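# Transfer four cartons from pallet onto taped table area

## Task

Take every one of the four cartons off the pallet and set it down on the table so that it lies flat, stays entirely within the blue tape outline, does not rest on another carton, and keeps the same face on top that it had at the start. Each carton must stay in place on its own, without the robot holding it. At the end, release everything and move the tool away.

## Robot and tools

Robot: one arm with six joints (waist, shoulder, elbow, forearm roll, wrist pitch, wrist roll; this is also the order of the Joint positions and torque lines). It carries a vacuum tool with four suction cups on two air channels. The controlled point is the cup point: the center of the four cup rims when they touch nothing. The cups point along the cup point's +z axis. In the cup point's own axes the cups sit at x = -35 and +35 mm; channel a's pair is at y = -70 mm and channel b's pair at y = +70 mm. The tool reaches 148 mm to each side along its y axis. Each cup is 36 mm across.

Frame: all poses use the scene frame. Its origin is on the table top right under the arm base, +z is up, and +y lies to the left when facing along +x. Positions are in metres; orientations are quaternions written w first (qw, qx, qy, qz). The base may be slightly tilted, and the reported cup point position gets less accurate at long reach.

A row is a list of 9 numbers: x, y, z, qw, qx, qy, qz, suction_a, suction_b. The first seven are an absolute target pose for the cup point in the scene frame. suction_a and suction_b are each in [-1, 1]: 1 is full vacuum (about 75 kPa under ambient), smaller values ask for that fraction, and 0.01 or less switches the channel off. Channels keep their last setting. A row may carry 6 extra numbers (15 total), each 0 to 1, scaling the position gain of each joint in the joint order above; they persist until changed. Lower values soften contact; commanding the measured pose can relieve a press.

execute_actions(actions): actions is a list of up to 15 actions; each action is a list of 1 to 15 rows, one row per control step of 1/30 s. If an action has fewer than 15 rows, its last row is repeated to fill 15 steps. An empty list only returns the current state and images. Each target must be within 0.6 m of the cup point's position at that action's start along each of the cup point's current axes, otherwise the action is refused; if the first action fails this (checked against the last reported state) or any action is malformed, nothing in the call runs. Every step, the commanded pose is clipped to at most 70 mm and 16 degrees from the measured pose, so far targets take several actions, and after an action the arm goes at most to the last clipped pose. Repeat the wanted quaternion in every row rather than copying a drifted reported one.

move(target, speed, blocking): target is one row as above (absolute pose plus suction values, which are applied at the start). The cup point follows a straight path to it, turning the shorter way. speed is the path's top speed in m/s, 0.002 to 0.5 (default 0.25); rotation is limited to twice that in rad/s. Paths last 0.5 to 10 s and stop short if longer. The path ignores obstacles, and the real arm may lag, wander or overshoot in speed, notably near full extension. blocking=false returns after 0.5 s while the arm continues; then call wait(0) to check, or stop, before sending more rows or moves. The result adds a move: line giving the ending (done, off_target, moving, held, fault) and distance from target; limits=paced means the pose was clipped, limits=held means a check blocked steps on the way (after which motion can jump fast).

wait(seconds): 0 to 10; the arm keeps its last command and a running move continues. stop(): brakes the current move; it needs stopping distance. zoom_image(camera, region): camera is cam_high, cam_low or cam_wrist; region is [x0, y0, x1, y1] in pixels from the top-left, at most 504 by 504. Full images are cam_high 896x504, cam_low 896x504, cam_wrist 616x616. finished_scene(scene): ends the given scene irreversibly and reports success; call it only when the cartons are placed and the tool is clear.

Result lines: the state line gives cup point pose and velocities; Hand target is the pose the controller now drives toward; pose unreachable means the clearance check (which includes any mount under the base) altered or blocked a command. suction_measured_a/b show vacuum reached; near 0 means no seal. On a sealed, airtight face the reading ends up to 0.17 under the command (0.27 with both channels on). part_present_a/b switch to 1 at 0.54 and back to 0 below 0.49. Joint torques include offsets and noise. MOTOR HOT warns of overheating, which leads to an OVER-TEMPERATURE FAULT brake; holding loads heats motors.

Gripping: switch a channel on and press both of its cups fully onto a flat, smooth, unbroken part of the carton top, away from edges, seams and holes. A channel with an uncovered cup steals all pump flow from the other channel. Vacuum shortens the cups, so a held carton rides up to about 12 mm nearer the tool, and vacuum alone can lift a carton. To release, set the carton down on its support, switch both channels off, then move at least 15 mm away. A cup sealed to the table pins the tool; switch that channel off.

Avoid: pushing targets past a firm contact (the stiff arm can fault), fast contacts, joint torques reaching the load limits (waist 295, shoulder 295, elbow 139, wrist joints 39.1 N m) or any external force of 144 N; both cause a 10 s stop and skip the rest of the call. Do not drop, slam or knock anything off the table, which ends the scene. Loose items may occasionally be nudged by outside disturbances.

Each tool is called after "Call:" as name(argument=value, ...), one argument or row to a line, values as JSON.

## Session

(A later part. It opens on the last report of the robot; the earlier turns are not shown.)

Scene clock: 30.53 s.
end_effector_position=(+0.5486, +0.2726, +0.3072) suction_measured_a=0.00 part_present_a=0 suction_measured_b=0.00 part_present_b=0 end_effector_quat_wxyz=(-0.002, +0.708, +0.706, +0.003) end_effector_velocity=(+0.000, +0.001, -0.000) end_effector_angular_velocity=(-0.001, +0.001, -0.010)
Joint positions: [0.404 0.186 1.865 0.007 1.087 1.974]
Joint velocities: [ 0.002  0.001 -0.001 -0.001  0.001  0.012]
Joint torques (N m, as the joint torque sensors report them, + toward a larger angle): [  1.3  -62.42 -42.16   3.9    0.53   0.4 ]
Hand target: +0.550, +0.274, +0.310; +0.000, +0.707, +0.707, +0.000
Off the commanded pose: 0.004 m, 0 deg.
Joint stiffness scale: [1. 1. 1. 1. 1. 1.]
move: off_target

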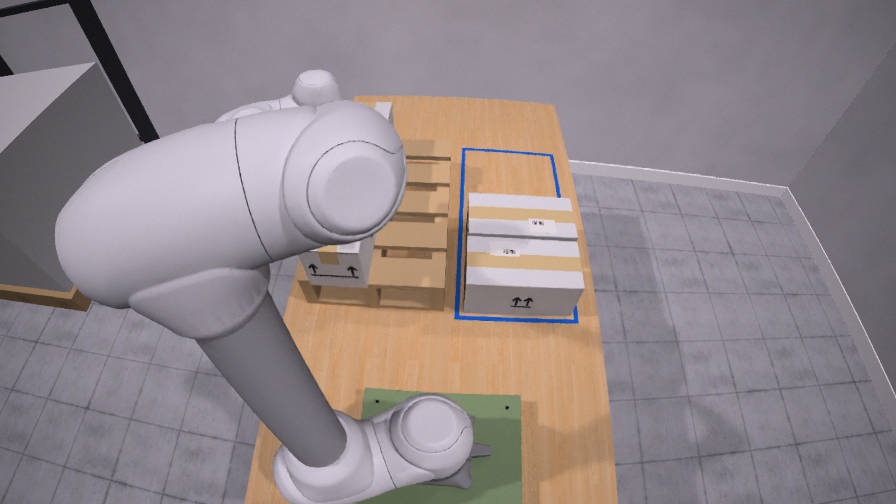

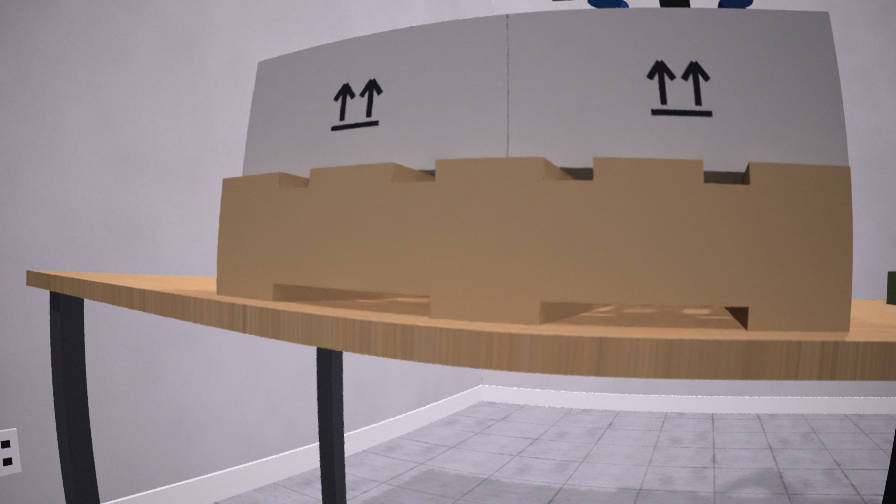

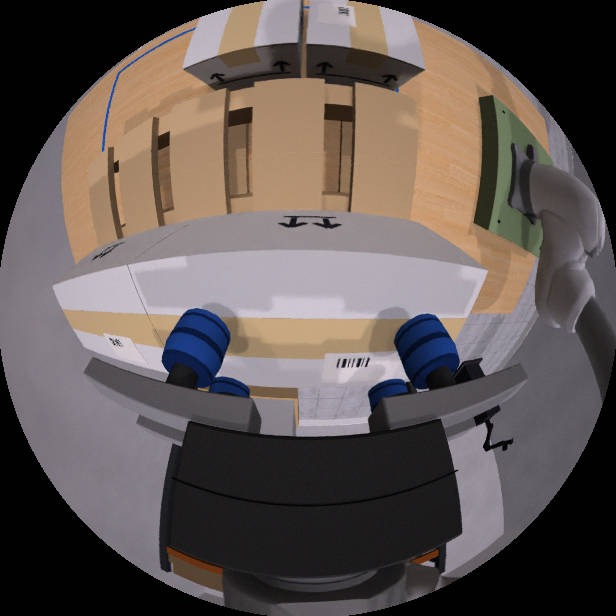

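Call:
move(
  target=[0.548,0.277,0.26,0,0.707,0.707,0,1,1],
  speed=0.05,
)

Call:
move(
  target=[0.538,0.26,0.3,0,0.707,0.707,0,1,1],
  speed=0.1,
)

Call:
move(
  target=[0.535,0.07,0.33,0,0.707,0.707,0,1,1],
  speed=0.4,
)

Call:
move(
  target=[0.83,-0.221,0.33,0,0.006,1,0,1,1],
  speed=0.5,
)

Call:
move(
  target=[0.83,-0.221,0.155,0,0.006,1,0,1,1],
  speed=0.2,
)

Scene clock: 32.17 s.
end_effector_position=(+0.5506, +0.2755, +0.2642) suction_measured_a=0.68 part_present_a=1 suction_measured_b=0.68 part_present_b=1 end_effector_quat_wxyz=(-0.002, +0.709, +0.706, +0.001) end_effector_velocity=(+0.000, +0.001, +0.000) end_effector_angular_velocity=(-0.001, -0.003, -0.000)
Joint positions: [0.408 0.228 1.9   0.004 1.013 1.98 ]
Joint velocities: [ 0.002 -0.    -0.    -0.003 -0.003  0.004]
Joint torques (N m, as the joint torque sensors report them, + toward a larger angle): [  3.1  -68.68 -43.44   6.04   0.28  -0.27]
Hand target: +0.548, +0.277, +0.260; -0.000, +0.707, +0.707, +0.000
Off the commanded pose: 0.005 m, 0 deg.
Joint stiffness scale: [1. 1. 1. 1. 1. 1.]
move: off_target

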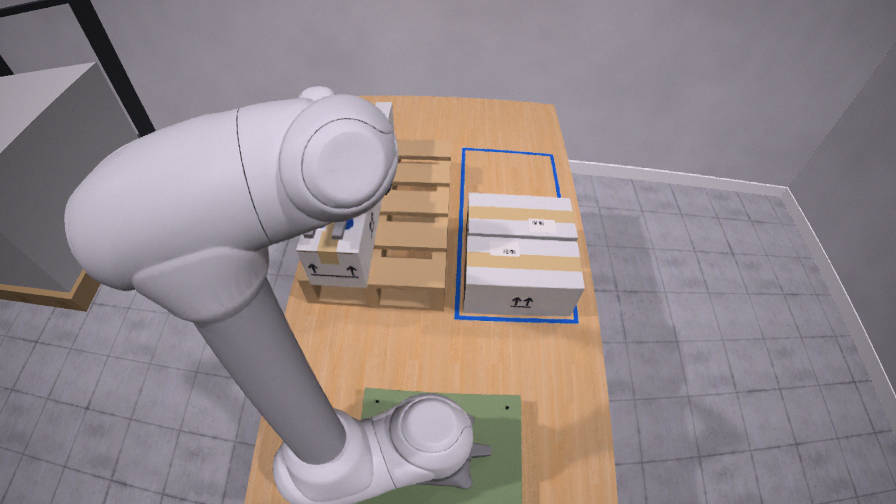

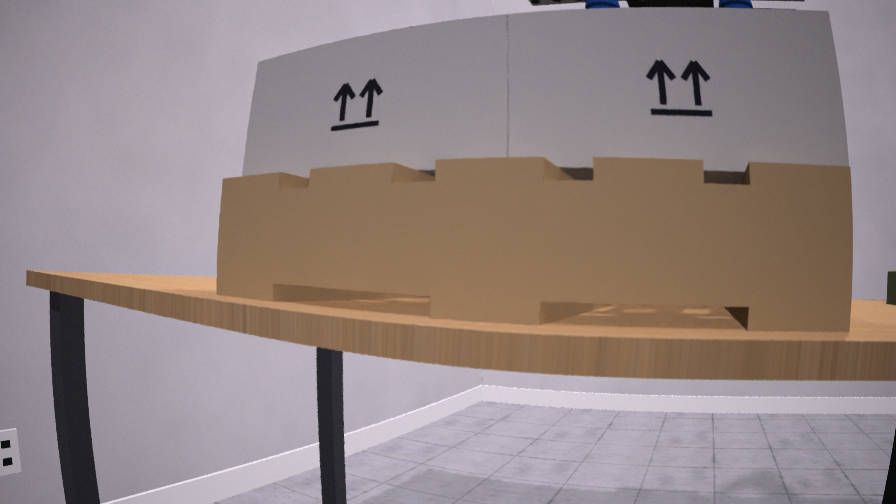

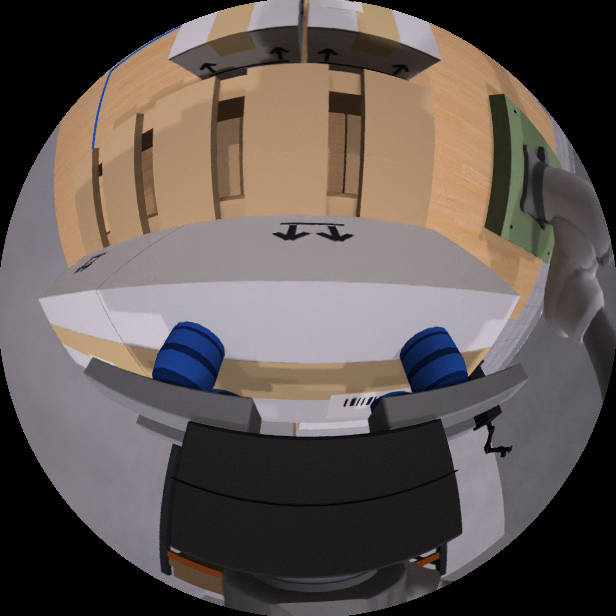

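Scene clock: 32.97 s.
end_effector_position=(+0.5375, +0.2639, +0.2981) suction_measured_a=0.95 part_present_a=1 suction_measured_b=0.95 part_present_b=1 end_effector_quat_wxyz=(-0.001, +0.707, +0.707, +0.003) end_effector_velocity=(+0.000, -0.000, +0.000) end_effector_angular_velocity=(-0.000, +0.001, +0.000)
Joint positions: [0.398 0.172 1.9   0.004 1.064 1.967]
Joint velocities: [-0.001  0.    -0.001 -0.     0.001 -0.001]
Joint torques (N m, as the joint torque sensors report them, + toward a larger angle): [ -2.15 -77.98 -51.73   3.87  -0.33   0.39]
Hand target: +0.538, +0.260, +0.300; +0.000, +0.707, +0.707, +0.000
Off the commanded pose: 0.004 m, 0 deg.
Joint stiffness scale: [1. 1. 1. 1. 1. 1.]
move: off_target

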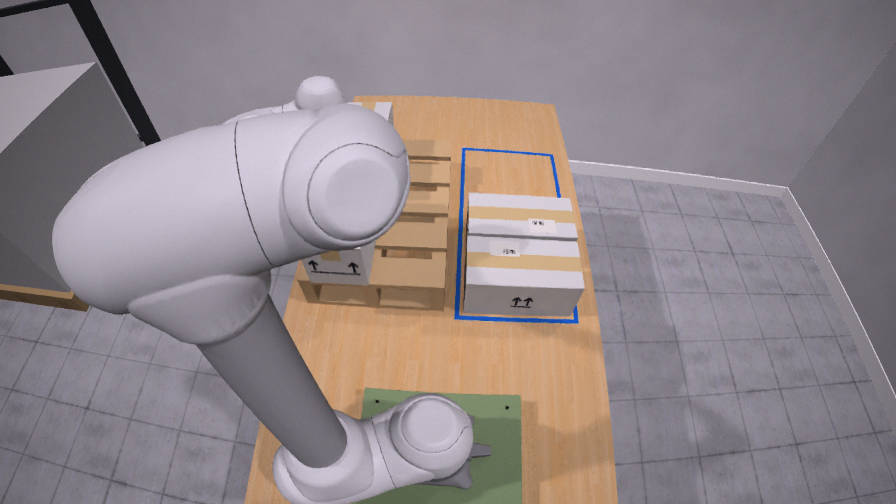

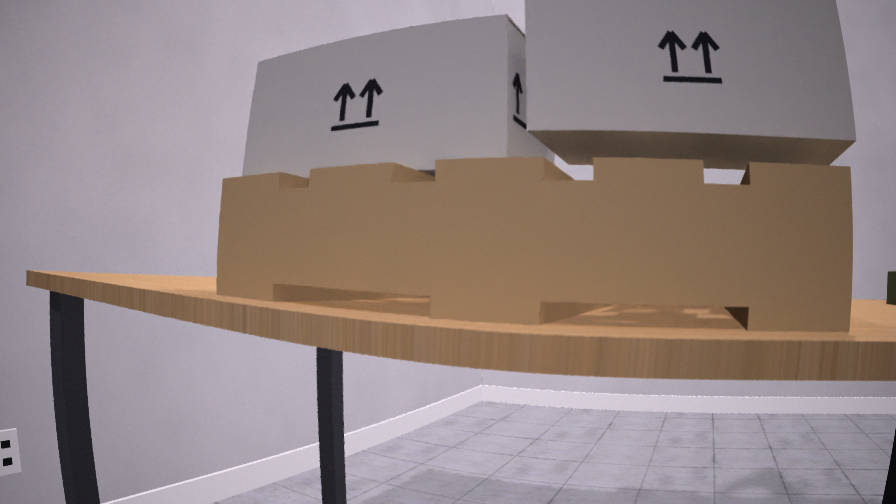

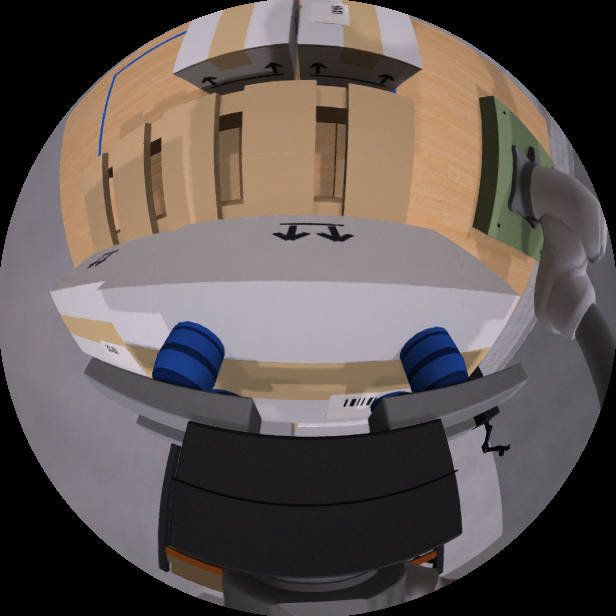

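Scene clock: 34.00 s.
end_effector_position=(+0.5410, +0.0738, +0.3330) suction_measured_a=0.96 part_present_a=1 suction_measured_b=0.96 part_present_b=1 end_effector_quat_wxyz=(+0.004, +0.707, +0.707, +0.006) end_effector_velocity=(-0.000, -0.000, +0.000) end_effector_angular_velocity=(-0.000, +0.001, +0.005)
Joint positions: [0.072 0.06  1.958 0.003 1.108 1.641]
Joint velocities: [-0.    -0.    -0.    -0.     0.002 -0.005]
Joint torques (N m, as the joint torque sensors report them, + toward a larger angle): [ -1.37 -63.72 -53.65   3.71  -0.5    0.56]
Hand target: +0.535, +0.070, +0.330; -0.000, +0.707, +0.707, -0.000
Off the commanded pose: 0.008 m, 1 deg.
Joint stiffness scale: [1. 1. 1. 1. 1. 1.]
move: off_target

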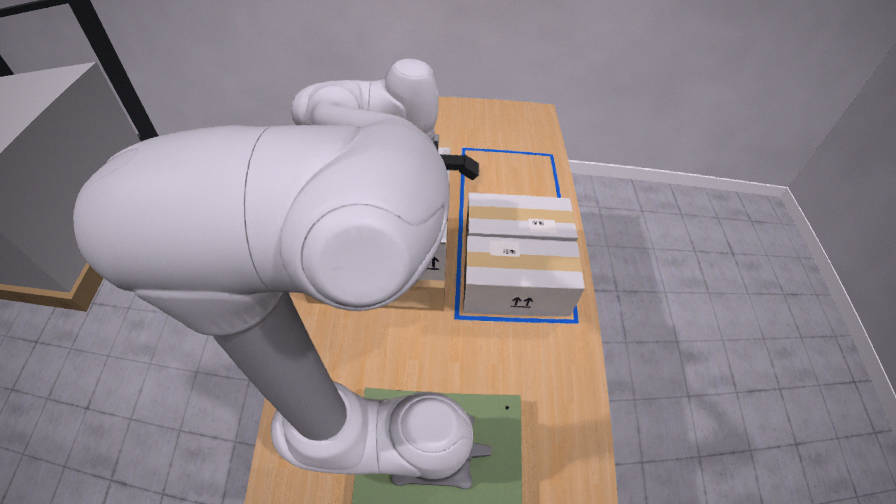

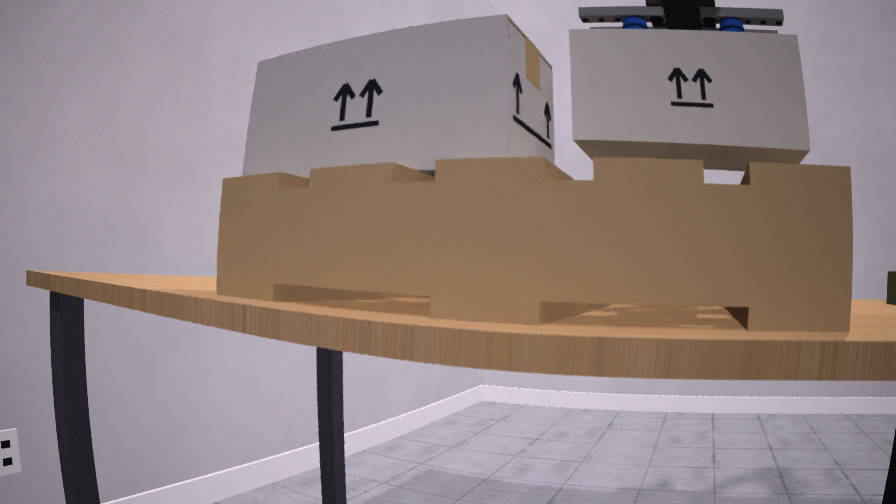

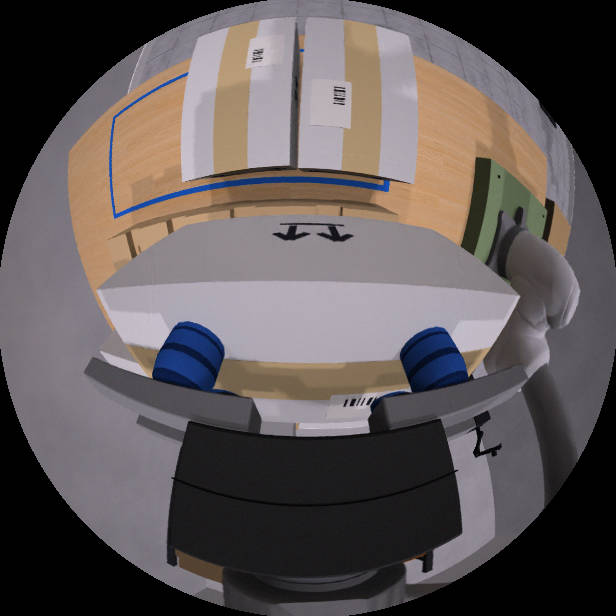

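Scene clock: 36.10 s.
end_effector_position=(+0.8306, -0.2160, +0.3271) suction_measured_a=0.96 part_present_a=1 suction_measured_b=0.96 part_present_b=1 end_effector_quat_wxyz=(+0.001, +0.006, +1.000, +0.001) end_effector_velocity=(+0.000, +0.001, +0.002) end_effector_angular_velocity=(+0.000, +0.000, +0.009)
Joint positions: [-0.294  0.544  1.316  0.002  1.279 -0.283]
Joint velocities: [ 0.001 -0.    -0.003 -0.     0.003 -0.008]
Joint torques (N m, as the joint torque sensors report them, + toward a larger angle): [  -0.24 -125.05  -55.06    4.57    0.31    0.44]
Hand target: +0.830, -0.220, +0.330; -0.000, +0.006, +1.000, +0.000
Off the commanded pose: 0.006 m, 0 deg.
Joint stiffness scale: [1. 1. 1. 1. 1. 1.]
move: off_target

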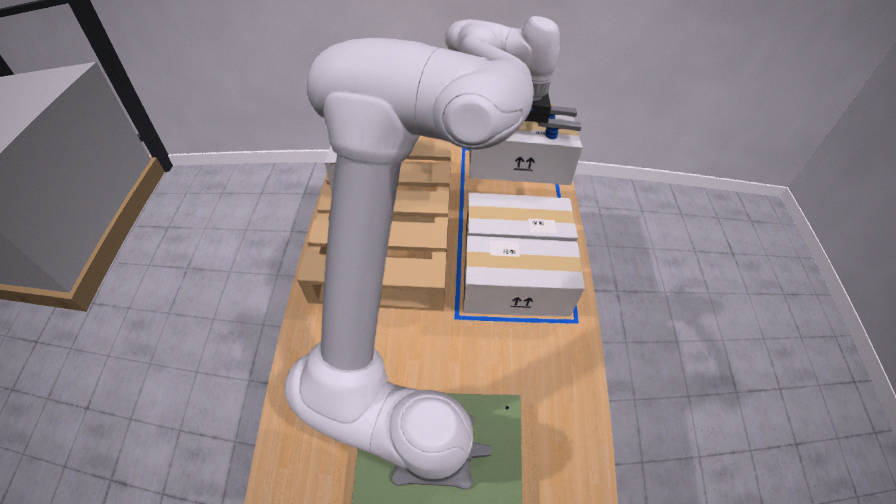

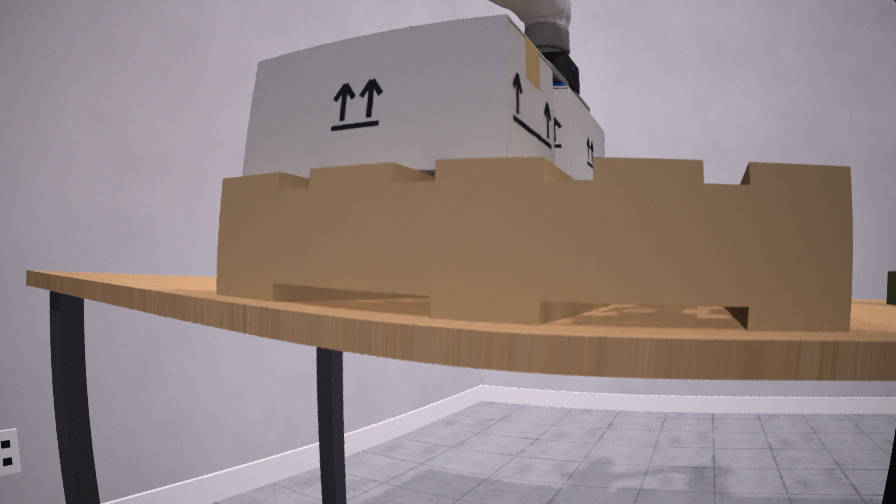

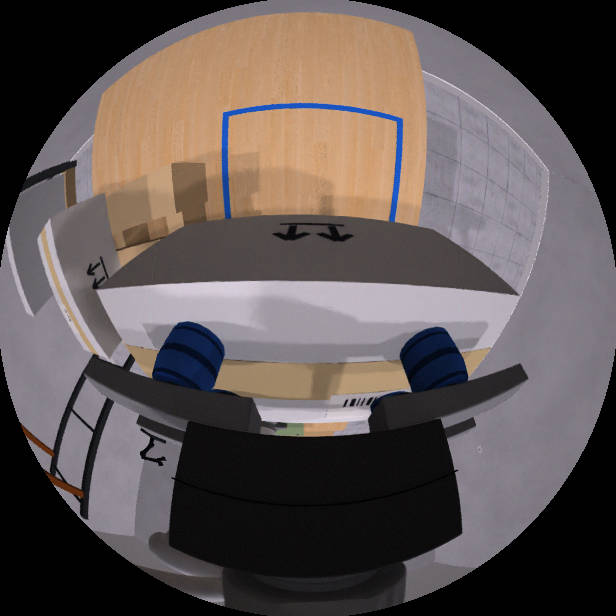

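Scene clock: 37.40 s.
end_effector_position=(+0.8322, -0.2170, +0.1587) suction_measured_a=0.96 part_present_a=1 suction_measured_b=0.96 part_present_b=1 end_effector_quat_wxyz=(-0.001, +0.006, +1.000, +0.001) end_effector_velocity=(+0.001, +0.000, +0.000) end_effector_angular_velocity=(-0.001, -0.004, +0.001)
Joint positions: [-0.294  0.66   1.45   0.002  1.033 -0.285]
Joint velocities: [ 0.001 -0.     0.     0.    -0.003 -0.   ]
Joint torques (N m, as the joint torque sensors report them, + toward a larger angle): [  -0.69 -131.48  -51.62    3.8     0.89    0.35]
Hand target: +0.830, -0.221, +0.155; -0.000, +0.006, +1.000, +0.000
Off the commanded pose: 0.006 m, 0 deg.
Joint stiffness scale: [1. 1. 1. 1. 1. 1.]
move: off_target

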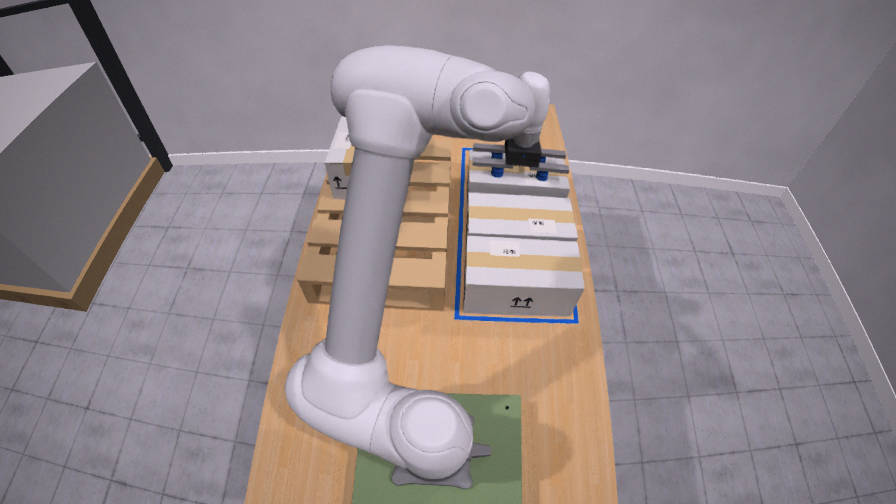

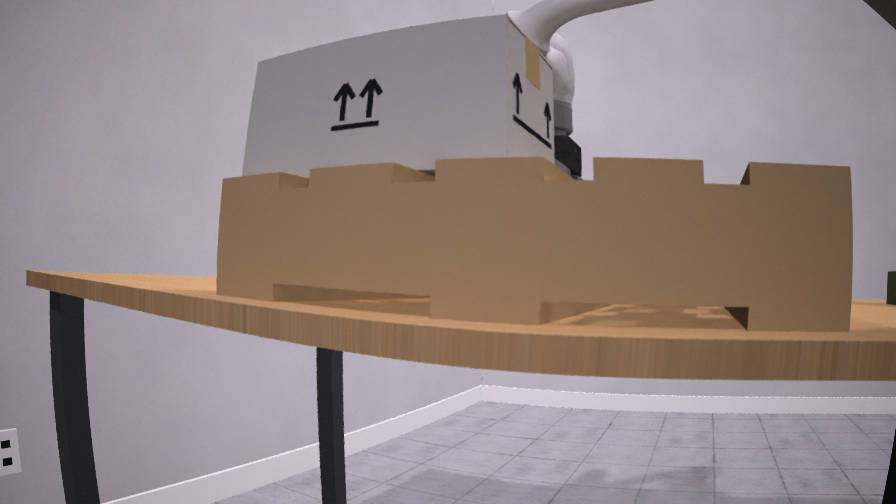

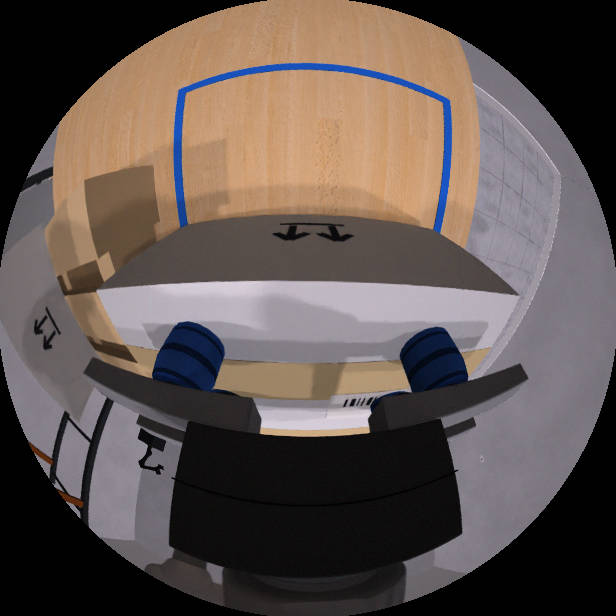

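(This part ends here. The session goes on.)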